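# Rotate well plate 180 degrees in nest N1

## Task

Rotate the 96-well plate sitting in plate nest N1 by 180 degrees and put it back so it rests flat within the nest's locators, with well A1 (the plate's cut-off corner) at the nest corner labelled A1. It must stay there on its own, not held by the robot. Finish by opening the hand and moving the arm away.

## Robot and tools

Robot: one six-joint arm (a UFACTORY uf850-style arm) carrying a two-finger parallel gripper and a wrist camera. There is a single arm, so every command row describes that one arm only.

Frame: the scene frame has its origin on the table surface right under the arm base, +z up, +x forward, and +y to the left when facing along +x. The base may be slightly tilted relative to the table. Results report end_effector_position in metres and end_effector_quat_wxyz, plus linear (m/s) and angular (rad/s) velocities. That position is the point between the pads when closed, roughly 2 cm short of the fingertips; the fingertips reach about 10 mm further along the gripper's +z as it closes. The fingers point along gripper +z and close along gripper y. Reported hand position can be off, more so at long reach.

Tool execute_actions, argument "actions": a list holding either nothing (a look: returns current state, moves nothing), one action, or one wait. Optional "pictures" (true/false) controls whether camera images come back; by default they do.
- Action: {"rows": [[...], ...], "steps": n}. Up to 15 rows, n from 1 to 15 (default 15), each step lasting 1/30 s. Row k is applied on step k; if rows run out, the final row repeats.
- Each row is 7 numbers in [-1, 1]: six joint values in the order waist, shoulder, elbow, forearm roll, wrist pitch, wrist roll, then the gripper opening.
- The six joint values are offsets, not positions. Scale: 1.0 equals 2.036 rad. They are measured from the joint angles in the most recent result that listed joint positions (before any such result in the scene, and for further calls within the same reply, from wherever the arm is when the action begins). They are not relative to the previous row. So sending all zeros drives the arm back to those reference angles; it is not a pause.
- The opening is absolute: +1 fully open (84 mm between pads), -1 fully closed.
- Wait: {"steps": n} with n up to 300, no rows. It returns after n control steps counted from the last result, and your own reply time uses up part of that.
- Joint ranges (rad): waist -6.283..6.283, shoulder -2.304..2.304, elbow -4.224..0.061, forearm roll -6.283..6.283, wrist pitch -2.164..2.164, wrist roll -6.283..6.283. A request more than 0.010 rad beyond a limit, outward, is refused and nothing is sent. True limits may differ by up to 0.010 rad; commands past the true limit are clipped, and a "joint sent to its limit" line may appear (possibly referring to an earlier action). Absence of that line does not prove more room.

Motion behaviour: joint targets move at most 3.14 rad/s, accelerate over 0.16 s, and joints are coordinated to finish together. Each step keeps a target within 0.623 rad of the measured angle, and targets are pulled back if they would put the hand more than 70 mm from where it is now; big moves therefore take several calls. Between calls the arm keeps heading toward the last row sent until it nearly stops or a step is HELD. HELD marks steps where your row was partly or fully withheld; "joint command not followed" means the clearance checker altered or blocked targets (mounting blocks and posts count as part of the arm).

Result lines: Joint positions and Joint velocities list the six joints (rad, rad/s) followed by the pad gap (m, m/s). grip_measured is the measured opening on the same -1..+1 scale you command. Joint torques are total drive outputs with offsets and noise, nonzero even in free air.

Gripping: grasp a plate only across its width, on the body above the flange; the hand cannot span more than 84 mm. Do not press a pad down onto a base flange, as it can jam there and may not release. To hold, command an opening well below grip_measured; the lower, the firmer (about 24 N per pad maximum). Closing fast can squeeze harder, sometimes forcing the fingers open. Occasional outside tugs on held parts or pushes on loose ones can happen.

Well A1 is at the cut-off corner of the plate. Lift clear of the locators, rotate the wrist roll about half a turn, lower gently until flat, open, then retreat.

Avoid: dropping or knocking anything off the table (this ends the scene), slamming, hard impacts and strong pushes. If contact torque hits a joint's load limit (waist 52.8, shoulder 52.8, elbow 44, forearm roll 23.7, wrist pitch 16.7, wrist roll 16.7 N m, held weight included), the arm halts, backs off that joint, pauses 10 s and drops the rest of the call. Holding loads heats motors: MOTOR HOT appears from 65 °C, and at 80 °C an OVER-TEMPERATURE FAULT brakes the arm until it cools. Any stop is bad. Smooth, economical, quick motion is preferred.

Cameras: cam_low (fixed) and cam_wrist, each 504x504, returned in that order. zoom_image takes "camera" (cam_low or cam_wrist) and "region" [x0, y0, x1, y1] in image pixels from the top-left, at most 504 by 504, and shows that part of the latest image in more detail. Calibration data came with the setup and may be slightly off.

read_manual (optional "section", only "licences") returns URDF licence text and moves nothing. finished_scene takes "scene", the number of the current scene; it ends that scene irreversibly, grades it, and reports success. The goal must hold at that moment and afterwards.

Each tool is called after "Emit:" in YAML: its name, and indented under it one key for each argument.

## Session

Emit:
execute_actions:
  actions: []

Scene clock: 0.00 s of 8400.00 s.
end_effector_position=(+0.4480, +0.0325, +0.1588) grip_measured=+1.00 end_effector_quat_wxyz=(-0.325, +0.007, +0.885, -0.333) end_effector_velocity=(+0.000, -0.000, -0.000) end_effector_angular_velocity=(-0.000, +0.000, +0.000)
Joint positions: [ 0.512 -0.834 -1.218 -0.512 -1.452 -2.005  0.084]
Joint velocities: [-0.001 -0.     0.    -0.001  0.     0.     0.   ]
Joint torques (N m, as the arm reports them, + toward a larger angle): no reading
camera_calibration (this result's frames):
cam_wrist: T_world_to_cam=[[-0.202487, 0.796364, -0.569916, 0.185236], [0.792183, -0.208932, -0.573405, -0.19152], [-0.575713, -0.567585, -0.58856, 0.500744], [0, 0, 0, 1]] pos_world=[0.477511, 0.0966851, 0.290468]

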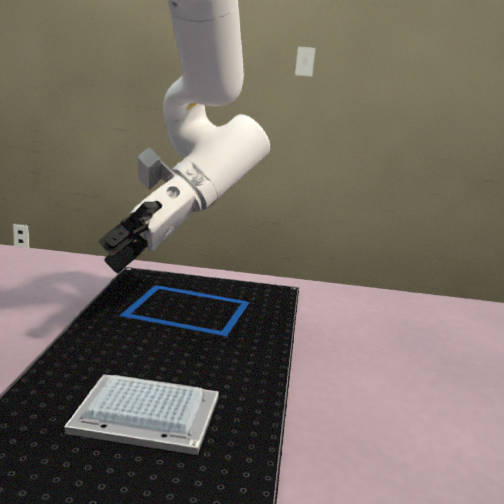

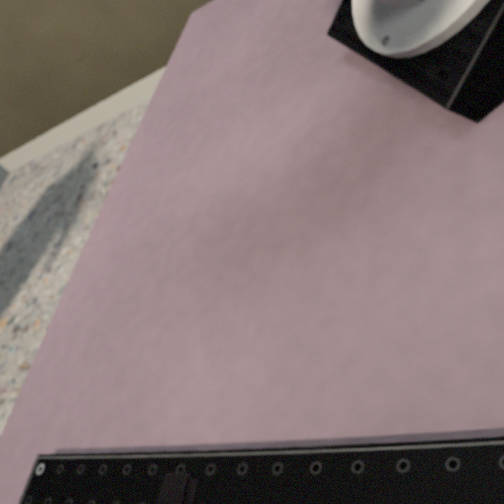

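Emit:
execute_actions:
  actions:
    - {"rows":[[-0.2405,0.2898,0.183,-0.2118,0.4705,-0.1179,1]]}
  pictures: false

Emit:
execute_actions:
  actions:
    - {"steps":25}

Scene clock: 12.20 s of 8400.00 s.
end_effector_position=(+0.5265, -0.1052, +0.1222) grip_measured=+1.00 end_effector_quat_wxyz=(-0.159, +0.040, +0.978, -0.125) end_effector_velocity=(+0.230, -0.261, -0.061) end_effector_angular_velocity=(+1.296, -1.506, -0.101)
Joint positions: [ 0.198 -0.455 -0.979 -0.789 -0.912 -2.159  0.084]
Joint velocities: [-0.845  1.016  0.643 -0.74   1.995 -0.413 -0.   ]
Joint torques (N m, as the arm reports them, + toward a larger angle): [18.89 51.82 -6.89  0.47 -0.41  0.45]
Steps of this call (steps 1 to 90: nothing new was sent; then 8.70 s passed at rest; steps 91 to 105: all 15 steps of this action). Readings (joint positions):
91: [0.512 -0.834 -1.218 -0.512 -1.452 -2.005]
92: [0.509 -0.830 -1.214 -0.515 -1.446 -2.007]
94: [0.477 -0.790 -1.187 -0.546 -1.401 -2.024]
98: [0.377 -0.671 -1.115 -0.631 -1.267 -2.071]
105: the state above

Scene clock: 13.03 s of 8400.00 s.
end_effector_position=(+0.5696, -0.1550, +0.1296) grip_measured=+1.00 end_effector_quat_wxyz=(-0.000, +0.035, +0.999, -0.000) end_effector_velocity=(-0.000, -0.001, -0.000) end_effector_angular_velocity=(-0.000, -0.000, -0.001)
Joint positions: [ 0.023 -0.245 -0.845 -0.943 -0.495 -2.245  0.084]
Joint velocities: [-0.001  0.001  0.    -0.     0.    -0.     0.   ]
Joint torques (N m, as the arm reports them, + toward a larger angle): [14.96 44.49 -9.11  2.06 -0.07  0.56]
Steps of this call (steps 1 to 25: the robot went on to your last target). Readings (joint positions):
1: [0.169 -0.421 -0.957 -0.814 -0.844 -2.173]
2: [0.140 -0.385 -0.934 -0.840 -0.774 -2.187]
4: [0.084 -0.319 -0.893 -0.888 -0.645 -2.214]
8: [0.034 -0.258 -0.854 -0.933 -0.524 -2.239]
25: the state above
camera_calibration (this result's frames):
cam_wrist: T_world_to_cam=[[0.0539642, 0.998229, 0.0250247, 0.150592], [0.998451, -0.0542818, 0.0121911, -0.513241], [0.0135279, 0.024328, -0.999612, 0.256482], [0, 0, 0, 1]] pos_world=[0.50085, -0.184425, 0.258871]

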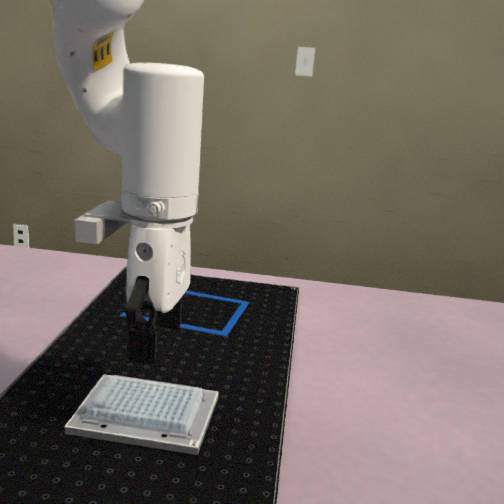

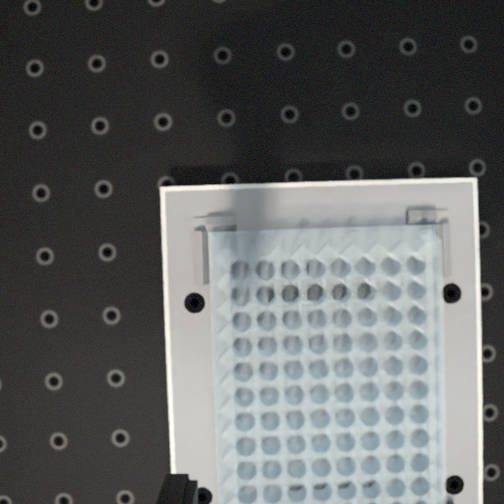

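Emit:
execute_actions:
  actions:
    - {"rows":[[-0.0267,-0.0666,0.0028,-0.1394,0.0453,0.1073,1]]}
  pictures: false

Emit:
execute_actions:
  actions:
    - {"steps":12}

Emit:
zoom_image:
  camera: "cam_wrist"
  region: [150,404,270,504]

Emit:
zoom_image:
  camera: "cam_low"
  region: [60,340,230,460]

Scene clock: 21.67 s of 8400.00 s.
end_effector_position=(+0.5598, -0.1531, +0.0613) grip_measured=+1.00 end_effector_quat_wxyz=(+0.001, +0.014, +1.000, -0.000) end_effector_velocity=(-0.001, +0.001, -0.008) end_effector_angular_velocity=(+0.004, -0.002, +0.003)
Joint positions: [-0.031 -0.378 -0.84  -1.223 -0.404 -2.029  0.084]
Joint velocities: [-0.007 -0.016 -0.001 -0.037  0.012  0.031 -0.   ]
Joint torques (N m, as the arm reports them, + toward a larger angle): [16.27 48.36 -7.1   1.09 -0.08  0.36]
Steps of this call (steps 1 to 15: the robot went on to your last target; steps 16 to 90: nothing new was sent; then 5.13 s passed at rest; steps 91 to 105: all 15 steps of this action). Readings (joint positions):
91: [0.023 -0.245 -0.845 -0.943 -0.494 -2.244]
92: [0.022 -0.247 -0.846 -0.949 -0.492 -2.240]
94: [0.013 -0.269 -0.846 -0.997 -0.476 -2.202]
98: [-0.021 -0.355 -0.839 -1.169 -0.422 -2.072]
105: the state above

Scene clock: 22.07 s of 8400.00 s.
end_effector_position=(+0.5594, -0.1530, +0.0603) grip_measured=+1.00 end_effector_quat_wxyz=(+0.001, +0.013, +1.000, -0.000) end_effector_velocity=(-0.000, -0.000, -0.000) end_effector_angular_velocity=(-0.000, -0.000, +0.000)
Joint positions: [-0.032 -0.38  -0.84  -1.227 -0.402 -2.026  0.084]
Joint velocities: [-0.001  0.     0.    -0.001  0.     0.    -0.   ]
Joint torques (N m, as the arm reports them, + toward a larger angle): [17.36 46.89 -6.9   2.08 -0.04  0.49]
Steps of this call (steps 1 to 12: the robot went on to your last target). Readings (joint positions):
1: [-0.031 -0.379 -0.840 -1.224 -0.403 -2.028]
2: [-0.031 -0.379 -0.840 -1.225 -0.403 -2.028]
4: [-0.031 -0.379 -0.840 -1.226 -0.403 -2.027]
8: [-0.031 -0.380 -0.840 -1.226 -0.402 -2.026]
12: the state above
camera_calibration (this result's frames):
cam_wrist: T_world_to_cam=[[0.010882, 0.99962, 0.0253104, 0.175238], [0.999839, -0.011239, 0.0140028, -0.496353], [0.0142819, 0.0251539, -0.999582, 0.186989], [0, 0, 0, 1]] pos_world=[0.491695, -0.185453, 0.189425]

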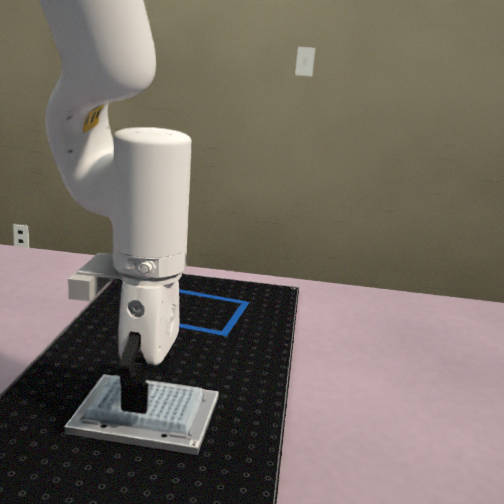

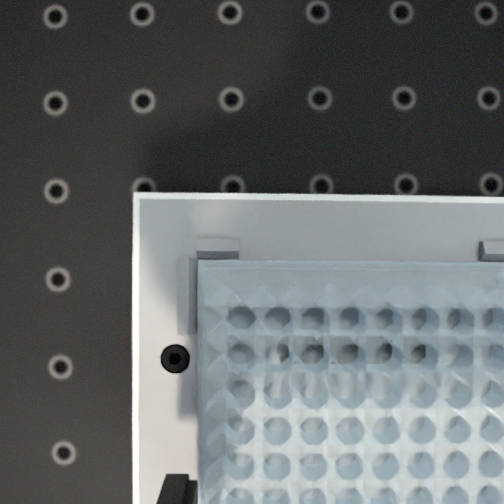

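Region (150, 404, 270, 504) of cam_wrist's 504x504 image, scaled by 4.200, with more detail than that image has.

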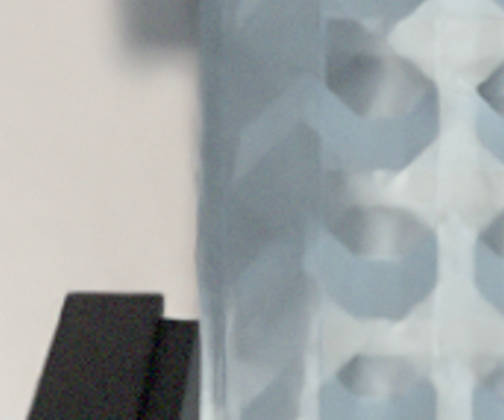

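Region (60, 340, 230, 460) of cam_low's 504x504 image, scaled by 2.965, with more detail than that image has; it fills the top 356 rows of this view, and the rest is white.

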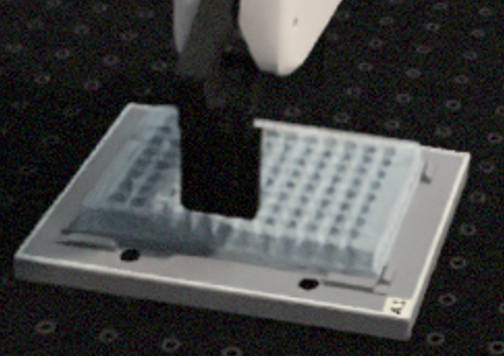

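Emit:
execute_actions:
  actions:
    - {"rows":[[-0.00384,-0.00874,-0.0024,-0.0163,0.0035,0.0139,1]]}

Emit:
zoom_image:
  camera: "cam_wrist"
  region: [150,404,270,504]

Scene clock: 31.20 s of 8400.00 s.
end_effector_position=(+0.5594, -0.1538, +0.0523) grip_measured=+1.00 end_effector_quat_wxyz=(+0.000, +0.013, +1.000, -0.000) end_effector_velocity=(+0.000, +0.000, -0.000) end_effector_angular_velocity=(+0.000, -0.001, +0.000)
Joint positions: [-0.039 -0.398 -0.845 -1.26  -0.395 -1.998  0.084]
Joint velocities: [ 0.    -0.001 -0.001 -0.002  0.001  0.002  0.   ]
Joint torques (N m, as the arm reports them, + toward a larger angle): [17.39 47.39 -6.59  1.98 -0.14  0.46]
Steps of this call (steps 1 to 15: the robot went on to your last target; steps 16 to 90: nothing new was sent; then 5.63 s passed at rest; steps 91 to 105: all 15 steps of this action). Readings (joint positions):
91: [-0.032 -0.380 -0.840 -1.227 -0.402 -2.026]
92: [-0.032 -0.382 -0.840 -1.231 -0.401 -2.022]
94: [-0.036 -0.391 -0.843 -1.246 -0.398 -2.010]
98: [-0.039 -0.397 -0.844 -1.257 -0.396 -2.000]
105: the state above
camera_calibration (this result's frames):
cam_wrist: T_world_to_cam=[[0.0108013, 0.999626, 0.0251158, 0.17632], [0.999842, -0.0111521, 0.0138675, -0.496215], [0.0141424, 0.024962, -0.999588, 0.179122], [0, 0, 0, 1]] pos_world=[0.491699, -0.186259, 0.181501]

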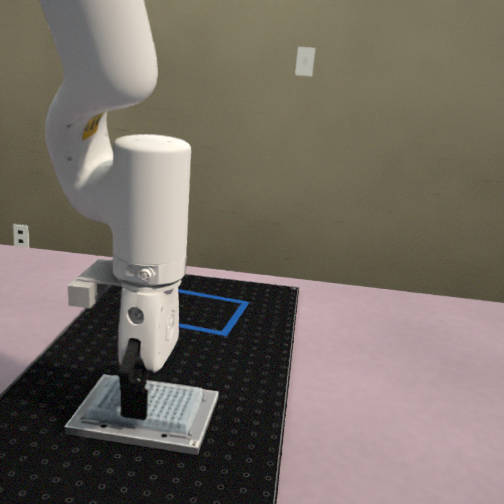

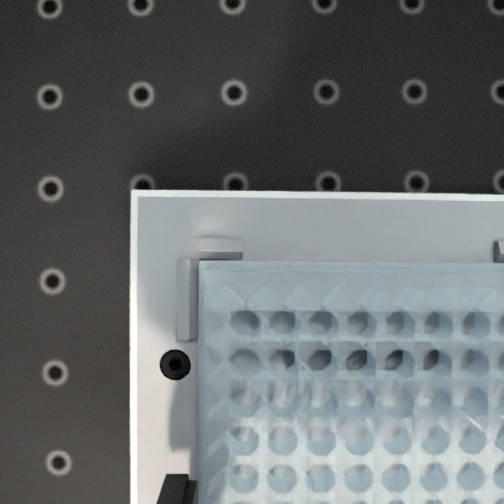

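Region (150, 404, 270, 504) of cam_wrist's 504x504 image, scaled by 4.200, with more detail than that image has.

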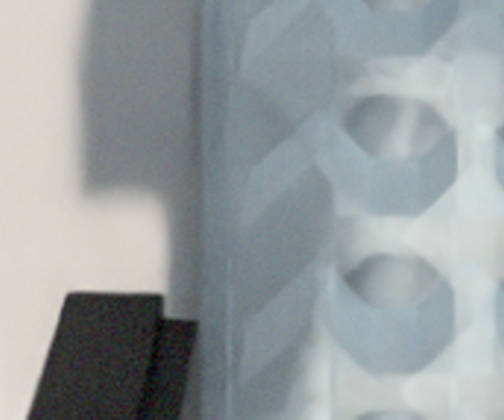

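Emit:
execute_actions:
  actions:
    - {"rows":[[-0.0031,-0.01,-0.0033,-0.0174,0.0032,0.0159,1]]}

Emit:
zoom_image:
  camera: "cam_low"
  region: [60,340,230,460]

Scene clock: 40.07 s of 8400.00 s.
end_effector_position=(+0.5598, -0.1537, +0.0439) grip_measured=+1.00 end_effector_quat_wxyz=(+0.000, +0.014, +1.000, -0.000) end_effector_velocity=(-0.001, +0.000, -0.000) end_effector_angular_velocity=(-0.000, +0.001, +0.001)
Joint positions: [-0.046 -0.418 -0.851 -1.295 -0.389 -1.966  0.084]
Joint velocities: [ 0.    -0.     0.001 -0.003 -0.     0.002  0.   ]
Joint torques (N m, as the arm reports them, + toward a larger angle): [16.67 48.09 -6.26  2.07 -0.1   0.43]
Steps of this call (steps 1 to 15: the robot went on to your last target; steps 16 to 90: nothing new was sent; then 5.37 s passed at rest; steps 91 to 105: all 15 steps of this action). Readings (joint positions):
91: [-0.039 -0.398 -0.845 -1.260 -0.395 -1.998]
92: [-0.040 -0.400 -0.846 -1.264 -0.394 -1.993]
94: [-0.043 -0.410 -0.849 -1.281 -0.391 -1.979]
98: [-0.045 -0.417 -0.851 -1.292 -0.389 -1.968]
105: the state above
camera_calibration (this result's frames):
cam_wrist: T_world_to_cam=[[0.011064, 0.999623, 0.0251101, 0.17628], [0.999838, -0.0114164, 0.013935, -0.496586], [0.0142164, 0.0249518, -0.999588, 0.170608], [0, 0, 0, 1]] pos_world=[0.49213, -0.18614, 0.173032]

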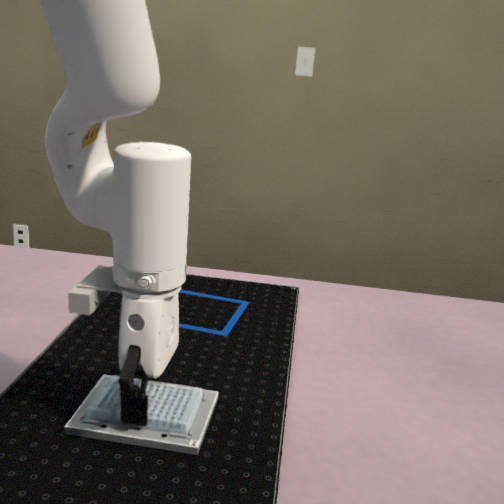

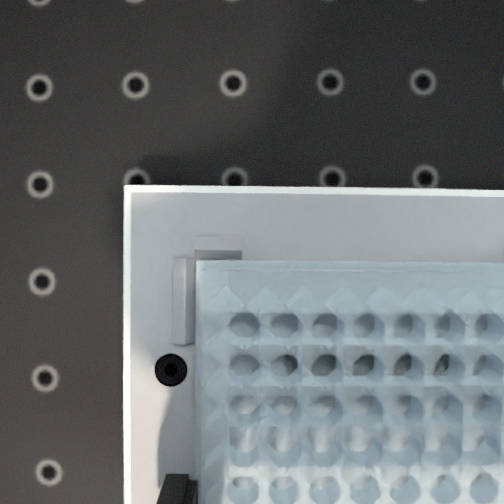

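Region (60, 340, 230, 460) of cam_low's 504x504 image, scaled by 2.965, with more detail than that image has; it fills the top 356 rows of this view, and the rest is white.

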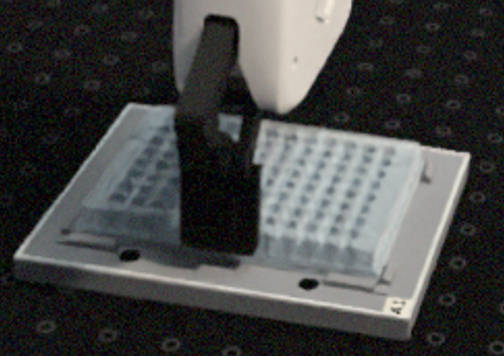

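Emit:
execute_actions:
  actions:
    - {"rows":[[0,0,0,0,0,0,0.95],[0,0,0,0,0,0,0.9],[0,0,0,0,0,0,0.8],[0,0,0,0,0,0,0.6],[0,0,0,0,0,0,0]],"steps":12}

Emit:
execute_actions:
  actions:
    - {"rows":[[0.0008,0.0023,0.0006,0.0042,-0.0008,-0.0038,0],[0.0015,0.0045,0.0012,0.0084,-0.0016,-0.0076,0],[0.0023,0.0068,0.0018,0.0126,-0.0025,-0.0114,0],[0.0031,0.009,0.0025,0.0168,-0.0033,-0.0152,0],[0.0046,0.0136,0.0037,0.0252,-0.0049,-0.0228,0]]}

Scene clock: 45.33 s of 8400.00 s.
end_effector_position=(+0.5599, -0.1537, +0.0439) grip_measured=+0.93 end_effector_quat_wxyz=(+0.001, +0.014, +1.000, -0.000) end_effector_velocity=(-0.000, -0.000, -0.000) end_effector_angular_velocity=(-0.000, +0.001, -0.000)
Joint positions: [-0.045 -0.418 -0.851 -1.295 -0.389 -1.966  0.082]
Joint velocities: [-0.001 -0.     0.    -0.    -0.    -0.     0.   ]
Joint torques (N m, as the arm reports them, + toward a larger angle): [15.44 44.67 -6.39  1.79 -0.12  0.54]
Steps of this call (steps 1 to 15: the robot went on to your last target; steps 16 to 90: nothing new was sent; then 1.87 s passed at rest; steps 91 to 102: all 12 steps of this action). Readings (joint positions):
91: [-0.046 -0.418 -0.851 -1.295 -0.389 -1.966]
92: [-0.046 -0.418 -0.851 -1.295 -0.389 -1.966]
94: [-0.045 -0.418 -0.851 -1.295 -0.389 -1.966]
98: [-0.045 -0.418 -0.851 -1.295 -0.389 -1.966]
102: the state above
camera_calibration (this result's frames):
cam_wrist: T_world_to_cam=[[0.0110618, 0.999623, 0.025138, 0.176262], [0.999836, -0.0114181, 0.0140735, -0.496645], [0.0143552, 0.0249782, -0.999585, 0.170595], [0, 0, 0, 1]] pos_world=[0.492164, -0.186128, 0.173082]

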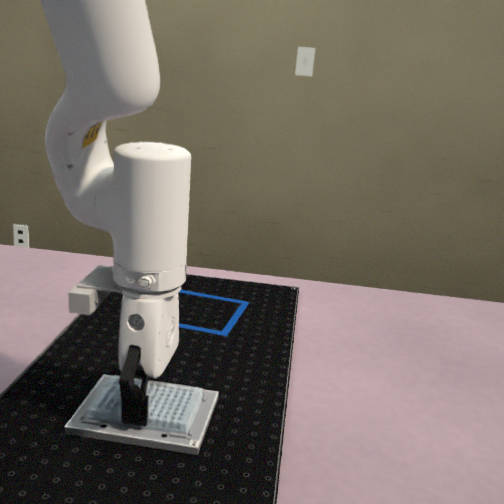

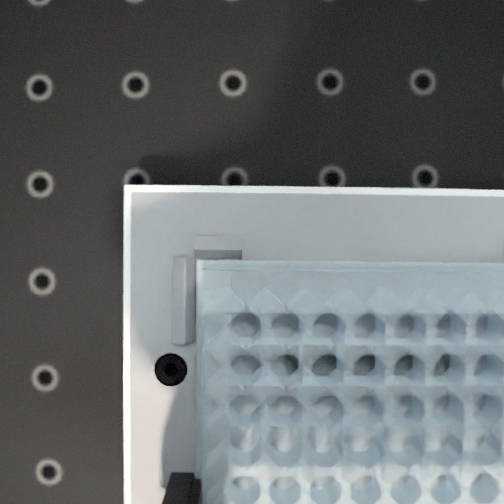

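Scene clock: 45.83 s of 8400.00 s.
end_effector_position=(+0.5599, -0.1538, +0.0558) grip_measured=+0.93 end_effector_quat_wxyz=(+0.001, +0.014, +1.000, -0.000) end_effector_velocity=(+0.000, -0.001, +0.002) end_effector_angular_velocity=(-0.000, -0.000, -0.001)
Joint positions: [-0.036 -0.391 -0.844 -1.244 -0.399 -2.012  0.082]
Joint velocities: [ 0.     0.005  0.001  0.008 -0.001 -0.007 -0.   ]
Joint torques (N m, as the arm reports them, + toward a larger angle): [16.44 47.71 -6.73  1.78 -0.03  0.57]
Steps of this call (steps 1 to 15: all 15 steps of this action). Readings (joint positions):
1: [-0.045 -0.418 -0.851 -1.295 -0.389 -1.966]
2: [-0.045 -0.417 -0.851 -1.293 -0.389 -1.968]
4: [-0.044 -0.412 -0.850 -1.284 -0.391 -1.976]
8: [-0.038 -0.396 -0.846 -1.255 -0.397 -2.002]
15: the state above
camera_calibration (this result's frames):
cam_wrist: T_world_to_cam=[[0.0110863, 0.999629, 0.0248906, 0.176024], [0.999835, -0.0114397, 0.0141018, -0.496852], [0.0143813, 0.0247302, -0.999591, 0.182372], [0, 0, 0, 1]] pos_world=[0.492196, -0.186152, 0.184922]

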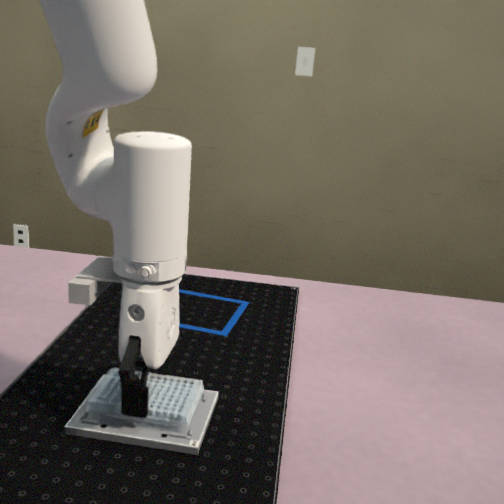

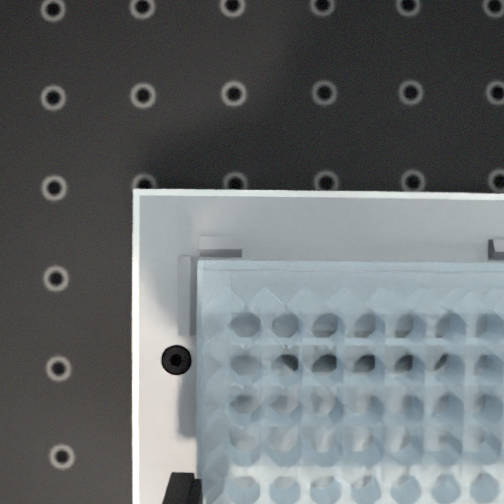

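Emit:
execute_actions:
  actions:
    - {"rows":[[0,0,0,0,0,0.9,0]]}
  pictures: false

Emit:
execute_actions:
  actions:
    - {"steps":2}
  pictures: false

Emit:
execute_actions:
  actions:
    - {"rows":[[0,0,0,0,0,0.9546,0]]}
  pictures: false

Emit:
execute_actions:
  actions:
    - {"steps":24}

Scene clock: 52.33 s of 8400.00 s.
end_effector_position=(+0.5599, -0.1538, +0.0558) grip_measured=+0.93 end_effector_quat_wxyz=(+0.001, +0.499, +0.867, +0.000) end_effector_velocity=(-0.000, +0.000, +0.000) end_effector_angular_velocity=(+0.003, -0.001, -2.884)
Joint positions: [-0.036 -0.391 -0.844 -1.244 -0.399 -0.995  0.082]
Joint velocities: [ 0.     0.     0.001 -0.001 -0.     2.884 -0.   ]
Joint torques (N m, as the arm reports them, + toward a larger angle): [17.52 47.82 -6.63  1.84 -0.04  0.55]
Steps of this call (steps 1 to 15: the robot went on to your last target; steps 16 to 90: nothing new was sent; then 3.00 s passed at rest; steps 91 to 105: all 15 steps of this action). Readings (joint positions):
91: [-0.036 -0.390 -0.844 -1.243 -0.399 -2.012]
92: [-0.036 -0.390 -0.844 -1.243 -0.399 -2.006]
94: [-0.036 -0.390 -0.844 -1.244 -0.399 -1.956]
98: [-0.036 -0.390 -0.844 -1.244 -0.399 -1.669]
105: the state above

Scene clock: 52.40 s of 8400.00 s.
end_effector_position=(+0.5599, -0.1538, +0.0558) grip_measured=+0.93 end_effector_quat_wxyz=(+0.001, +0.580, +0.815, +0.000) end_effector_velocity=(+0.000, -0.000, +0.001) end_effector_angular_velocity=(+0.003, -0.003, -2.883)
Joint positions: [-0.036 -0.391 -0.844 -1.244 -0.399 -0.802  0.082]
Joint velocities: [ 0.     0.001  0.    -0.001  0.     2.884 -0.   ]
Joint torques (N m, as the arm reports them, + toward a larger angle): [17.29 47.13 -6.84  2.02 -0.05  0.32]
Steps of this call (steps 1 to 2: the robot went on to your last target). Readings (joint positions):
1: [-0.036 -0.391 -0.844 -1.244 -0.399 -0.898]
2: the state above

Scene clock: 52.90 s of 8400.00 s.
end_effector_position=(+0.5599, -0.1538, +0.0558) grip_measured=+0.93 end_effector_quat_wxyz=(+0.000, +0.974, +0.225, +0.001) end_effector_velocity=(+0.000, +0.000, -0.000) end_effector_angular_velocity=(+0.004, -0.002, -2.877)
Joint positions: [-0.036 -0.391 -0.844 -1.244 -0.399  0.649  0.082]
Joint velocities: [-0.    -0.    -0.     0.     0.001  2.877 -0.   ]
Joint torques (N m, as the arm reports them, + toward a larger angle): [17.69 47.68 -6.72  1.95  0.    0.64]
Steps of this call (steps 1 to 15: all 15 steps of this action). Readings (joint positions):
1: [-0.036 -0.391 -0.844 -1.244 -0.399 -0.705]
2: [-0.036 -0.391 -0.844 -1.244 -0.399 -0.608]
4: [-0.036 -0.391 -0.844 -1.244 -0.399 -0.415]
8: [-0.036 -0.391 -0.844 -1.244 -0.399 -0.028]
15: the state above

Scene clock: 53.70 s of 8400.00 s.
end_effector_position=(+0.5599, -0.1538, +0.0558) grip_measured=+0.93 end_effector_quat_wxyz=(+0.000, +1.000, -0.019, +0.001) end_effector_velocity=(-0.000, +0.001, -0.000) end_effector_angular_velocity=(+0.001, +0.000, +0.001)
Joint positions: [-0.036 -0.391 -0.844 -1.244 -0.399  1.142  0.082]
Joint velocities: [ 0.001 -0.     0.001 -0.     0.001  0.001 -0.   ]
Joint torques (N m, as the arm reports them, + toward a larger angle): [16.6  47.52 -6.75  2.   -0.01  0.49]
Steps of this call (steps 1 to 24: the robot went on to your last target). Readings (joint positions):
1: [-0.036 -0.391 -0.844 -1.244 -0.399 0.745]
2: [-0.036 -0.391 -0.844 -1.244 -0.399 0.836]
4: [-0.036 -0.391 -0.844 -1.244 -0.399 0.986]
8: [-0.036 -0.391 -0.844 -1.244 -0.399 1.111]
24: the state above
camera_calibration (this result's frames):
cam_wrist: T_world_to_cam=[[-0.0228995, -0.999405, 0.0257836, -0.112418], [-0.999661, 0.0232094, 0.0117857, 0.628125], [-0.0123771, -0.025505, -0.999598, 0.189635], [0, 0, 0, 1]] pos_world=[0.627685, -0.122093, 0.185054]

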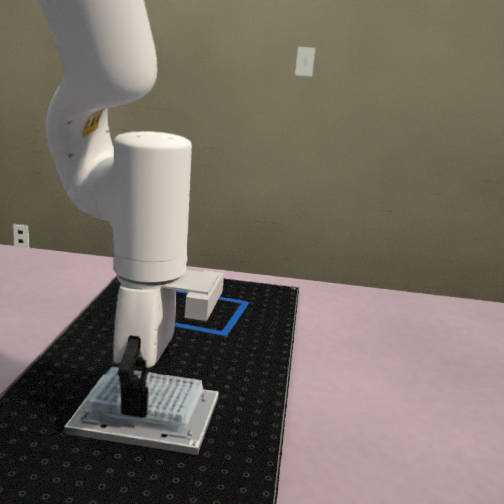

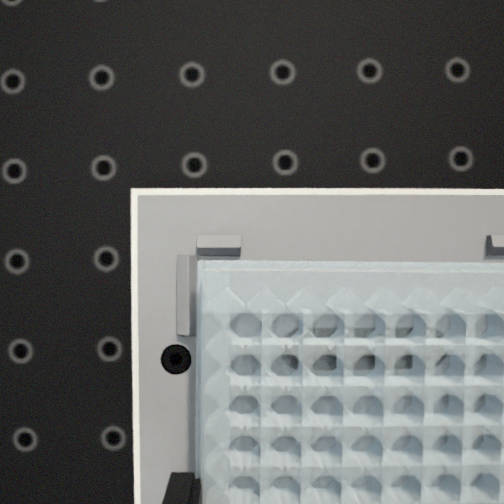

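Emit:
execute_actions:
  actions:
    - {"rows":[[-0.002,-0.0061,-0.0026,-0.0091,0.0019,0.0014,0]]}

Emit:
zoom_image:
  camera: "cam_wrist"
  region: [120,180,320,380]

Scene clock: 58.03 s of 8400.00 s.
end_effector_position=(+0.5607, -0.1540, +0.0508) grip_measured=+0.93 end_effector_quat_wxyz=(+0.000, +1.000, -0.013, +0.001) end_effector_velocity=(+0.000, -0.000, -0.000) end_effector_angular_velocity=(+0.000, -0.000, +0.001)
Joint positions: [-0.04  -0.403 -0.849 -1.263 -0.395  1.144  0.082]
Joint velocities: [-0.    -0.001 -0.    -0.001  0.     0.    -0.   ]
Joint torques (N m, as the arm reports them, + toward a larger angle): [16.81 48.2  -6.69  1.75 -0.01  0.5 ]
Steps of this call (steps 1 to 15: the robot went on to your last target; steps 16 to 90: nothing new was sent; then 0.83 s passed at rest; steps 91 to 105: all 15 steps of this action). Readings (joint positions):
91: [-0.036 -0.391 -0.844 -1.244 -0.399 1.142]
92: [-0.037 -0.392 -0.845 -1.247 -0.398 1.142]
94: [-0.039 -0.398 -0.847 -1.256 -0.396 1.143]
98: [-0.040 -0.402 -0.849 -1.261 -0.395 1.144]
105: the state above
camera_calibration (this result's frames):
cam_wrist: T_world_to_cam=[[-0.00973799, -0.999619, 0.025833, -0.119871], [-0.99988, 0.0100446, 0.0117644, 0.627065], [-0.0120194, -0.0257154, -0.999597, 0.184439], [0, 0, 0, 1]] pos_world=[0.62804, -0.121381, 0.180085]

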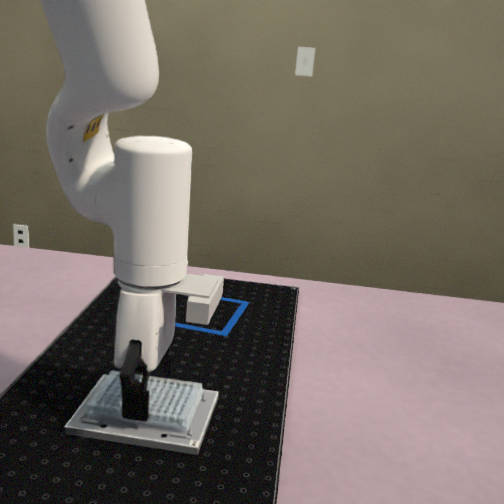

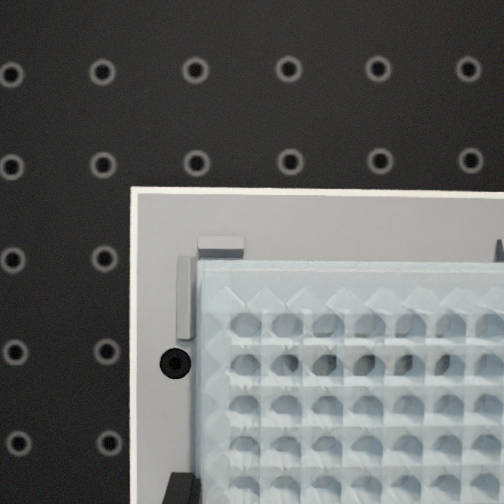

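Region (120, 180, 320, 380) of cam_wrist's 504x504 image, scaled by 2.520, with more detail than that image has.

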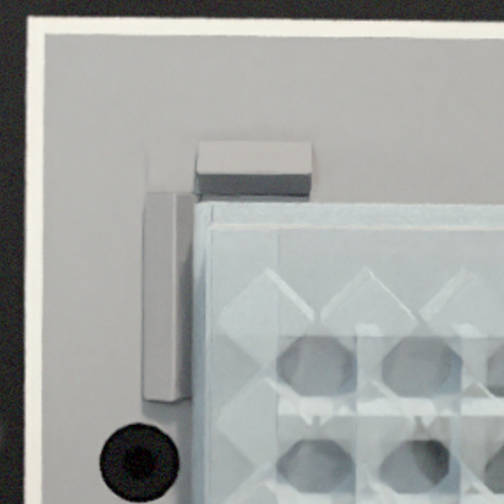

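Emit:
execute_actions:
  actions:
    - {"rows":[[-0.0008,-0.0023,-0.0008,-0.0042,0.0008,0.0038,0],[-0.0008,-0.0023,-0.0008,-0.0042,0.0008,0.0038,0],[-0.0015,-0.0046,-0.0015,-0.0084,0.0016,0.0076,0],[-0.0015,-0.0046,-0.0015,-0.0084,0.0016,0.0076,0],[-0.0015,-0.0046,-0.0015,-0.0084,0.0016,0.0076,0],[-0.0025,-0.0076,-0.0023,-0.0138,0.0026,0.0125,0]]}

Emit:
zoom_image:
  camera: "cam_low"
  region: [60,340,230,460]

Scene clock: 66.27 s of 8400.00 s.
end_effector_position=(+0.5608, -0.1539, +0.0443) grip_measured=+0.93 end_effector_quat_wxyz=(+0.000, +1.000, -0.013, +0.001) end_effector_velocity=(+0.000, -0.000, -0.001) end_effector_angular_velocity=(+0.000, -0.001, +0.000)
Joint positions: [-0.045 -0.418 -0.854 -1.29  -0.39   1.169  0.082]
Joint velocities: [-0.001 -0.003 -0.001 -0.006  0.001  0.005 -0.   ]
Joint torques (N m, as the arm reports them, + toward a larger angle): [17.51 48.47 -6.57  1.98 -0.01  0.48]
Steps of this call (steps 1 to 15: the robot went on to your last target; steps 16 to 90: nothing new was sent; then 4.73 s passed at rest; steps 91 to 105: all 15 steps of this action). Readings (joint positions):
91: [-0.040 -0.403 -0.849 -1.263 -0.395 1.145]
92: [-0.041 -0.404 -0.850 -1.264 -0.394 1.146]
94: [-0.042 -0.407 -0.850 -1.270 -0.393 1.151]
98: [-0.044 -0.414 -0.853 -1.283 -0.391 1.163]
105: the state above
camera_calibration (this result's frames):
cam_wrist: T_world_to_cam=[[-0.00978713, -0.99962, 0.0257655, -0.119652], [-0.999881, 0.0100907, 0.0116802, 0.627307], [-0.0119358, -0.0256481, -0.9996, 0.177892], [0, 0, 0, 1]] pos_world=[0.628185, -0.121374, 0.173576]

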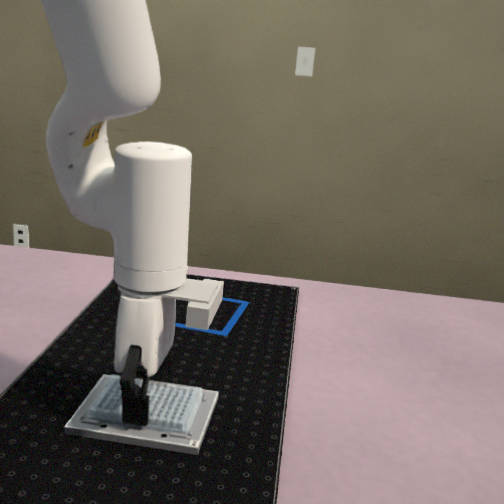

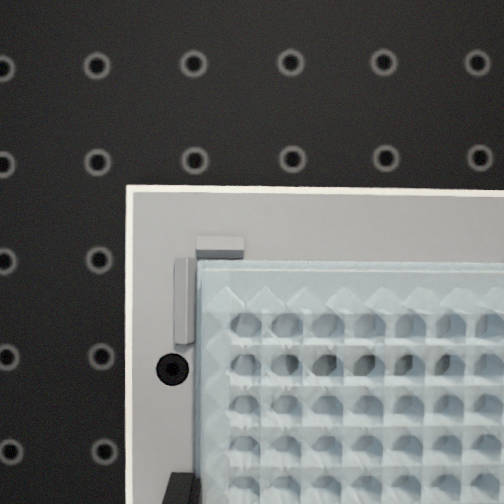

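Region (60, 340, 230, 460) of cam_low's 504x504 image, scaled by 2.965, with more detail than that image has; it fills the top 356 rows of this view, and the rest is white.

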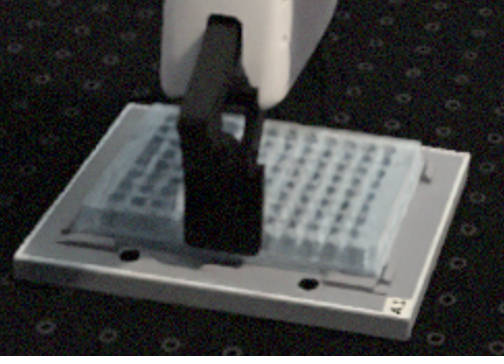

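Emit:
execute_actions:
  actions:
    - {"rows":[[-0.0001,-0.0003,-0.0001,-0.0005,0.0001,0.0004,1]]}
  pictures: false

Emit:
execute_actions:
  actions:
    - {"rows":[[0.0046,0.0136,0.0037,0.0252,-0.0049,-0.0228,1]],"steps":10}
  pictures: false

Emit:
execute_actions:
  actions:
    - {"rows":[[0.065,0.19,0.06,0.23,-0.1,-0.2,1]]}
  pictures: false

Emit:
execute_actions:
  actions:
    - {"steps":10}

Emit:
zoom_image:
  camera: "cam_low"
  region: [60,340,230,460]

Emit:
zoom_image:
  camera: "cam_wrist"
  region: [140,130,480,480]

Scene clock: 75.10 s of 8400.00 s.
end_effector_position=(+0.5608, -0.1539, +0.0440) grip_measured=+1.00 end_effector_quat_wxyz=(+0.000, +1.000, -0.013, +0.001) end_effector_velocity=(+0.001, -0.000, +0.000) end_effector_angular_velocity=(-0.000, -0.001, -0.001)
Joint positions: [-0.045 -0.419 -0.854 -1.291 -0.389  1.17   0.084]
Joint velocities: [-0.     0.    -0.001 -0.    -0.     0.     0.   ]
Joint torques (N m, as the arm reports them, + toward a larger angle): [17.08 48.31 -6.5   1.85 -0.01  0.54]
Steps of this call (steps 1 to 15: the robot went on to your last target; steps 16 to 90: nothing new was sent; then 5.33 s passed at rest; steps 91 to 105: all 15 steps of this action). Readings (joint positions):
91: [-0.045 -0.418 -0.854 -1.291 -0.390 1.170]
92: [-0.045 -0.418 -0.854 -1.291 -0.389 1.170]
94: [-0.045 -0.419 -0.854 -1.291 -0.389 1.170]
98: [-0.045 -0.419 -0.854 -1.291 -0.389 1.170]
105: the state above

Scene clock: 75.43 s of 8400.00 s.
end_effector_position=(+0.5610, -0.1540, +0.0557) grip_measured=+1.00 end_effector_quat_wxyz=(+0.000, +1.000, -0.013, +0.001) end_effector_velocity=(-0.002, -0.000, +0.003) end_effector_angular_velocity=(-0.000, +0.004, +0.004)
Joint positions: [-0.036 -0.392 -0.847 -1.242 -0.399  1.126  0.084]
Joint velocities: [ 0.002  0.009  0.005  0.019 -0.005 -0.021 -0.   ]
Joint torques (N m, as the arm reports them, + toward a larger angle): [16.71 45.74 -6.73  2.33  0.03  0.12]
Steps of this call (steps 1 to 10: all 10 steps of this action). Readings (joint positions):
1: [-0.045 -0.419 -0.854 -1.291 -0.389 1.170]
2: [-0.045 -0.417 -0.853 -1.286 -0.390 1.165]
4: [-0.040 -0.404 -0.850 -1.263 -0.395 1.145]
8: [-0.037 -0.393 -0.847 -1.244 -0.399 1.128]
10: the state above

Scene clock: 75.93 s of 8400.00 s.
end_effector_position=(+0.5283, -0.1533, +0.2012) grip_measured=+1.00 end_effector_quat_wxyz=(-0.001, +1.000, -0.011, +0.001) end_effector_velocity=(-0.055, +0.015, +0.084) end_effector_angular_velocity=(+0.064, +0.051, +0.036)
Joint positions: [ 0.089 -0.025 -0.732 -0.799 -0.591  0.742  0.084]
Joint velocities: [ 0.083  0.249  0.093  0.32  -0.143 -0.29  -0.   ]
Joint torques (N m, as the arm reports them, + toward a larger angle): [  6.26  20.46 -10.91   0.42   0.23   0.7 ]
Steps of this call (steps 1 to 15: all 15 steps of this action). Readings (joint positions):
1: [-0.036 -0.391 -0.846 -1.241 -0.399 1.125]
2: [-0.035 -0.388 -0.845 -1.235 -0.402 1.119]
4: [-0.022 -0.350 -0.831 -1.188 -0.423 1.077]
8: [0.025 -0.213 -0.791 -1.025 -0.493 0.937]
15: the state above

Scene clock: 76.27 s of 8400.00 s.
end_effector_position=(+0.5239, -0.1521, +0.2075) grip_measured=+1.00 end_effector_quat_wxyz=(-0.003, +1.000, -0.009, -0.002) end_effector_velocity=(-0.001, +0.001, +0.003) end_effector_angular_velocity=(+0.002, -0.002, +0.000)
Joint positions: [ 0.095 -0.006 -0.725 -0.774 -0.602  0.719  0.084]
Joint velocities: [ 0.003  0.007  0.002  0.007 -0.003 -0.005 -0.   ]
Joint torques (N m, as the arm reports them, + toward a larger angle): [ 12.67  35.36 -10.78   1.59   0.03   0.46]
Steps of this call (steps 1 to 10: the robot went on to your last target). Readings (joint positions):
1: [0.091 -0.019 -0.729 -0.791 -0.595 0.734]
2: [0.093 -0.015 -0.727 -0.785 -0.597 0.729]
4: [0.094 -0.010 -0.726 -0.779 -0.600 0.723]
8: [0.095 -0.007 -0.725 -0.775 -0.602 0.720]
10: the state above
camera_calibration (this result's frames):
cam_wrist: T_world_to_cam=[[-0.00170113, -0.999824, 0.0186933, -0.125137], [-0.999868, 0.00200224, 0.0161008, 0.586255], [-0.0161354, -0.0186635, -0.999696, 0.343985], [0, 0, 0, 1]] pos_world=[0.591515, -0.119868, 0.33678]

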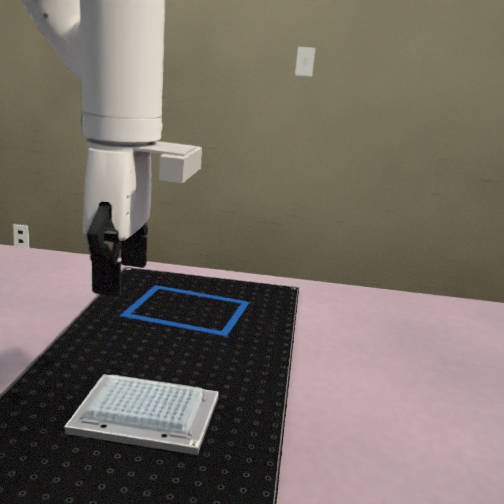

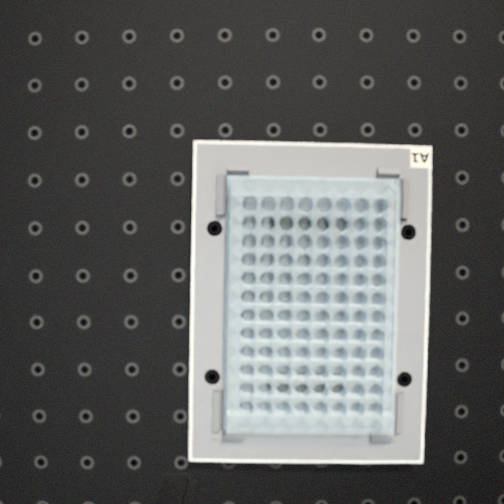

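Region (60, 340, 230, 460) of cam_low's 504x504 image, scaled by 2.965, with more detail than that image has; it fills the top 356 rows of this view, and the rest is white.

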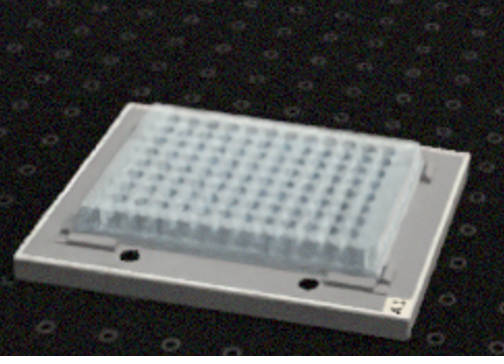

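Region (140, 130, 480, 480) of cam_wrist's 504x504 image, scaled by 1.440, with more detail than that image has; it fills the left 490 columns of this view, and the rest is white.

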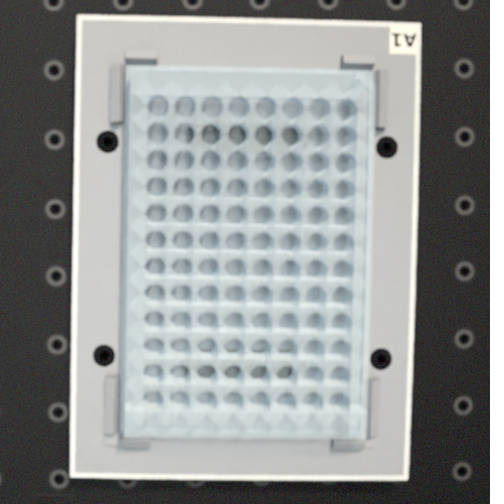

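Emit:
finished_scene:
  scene: 2

The scene is finished: the task was done.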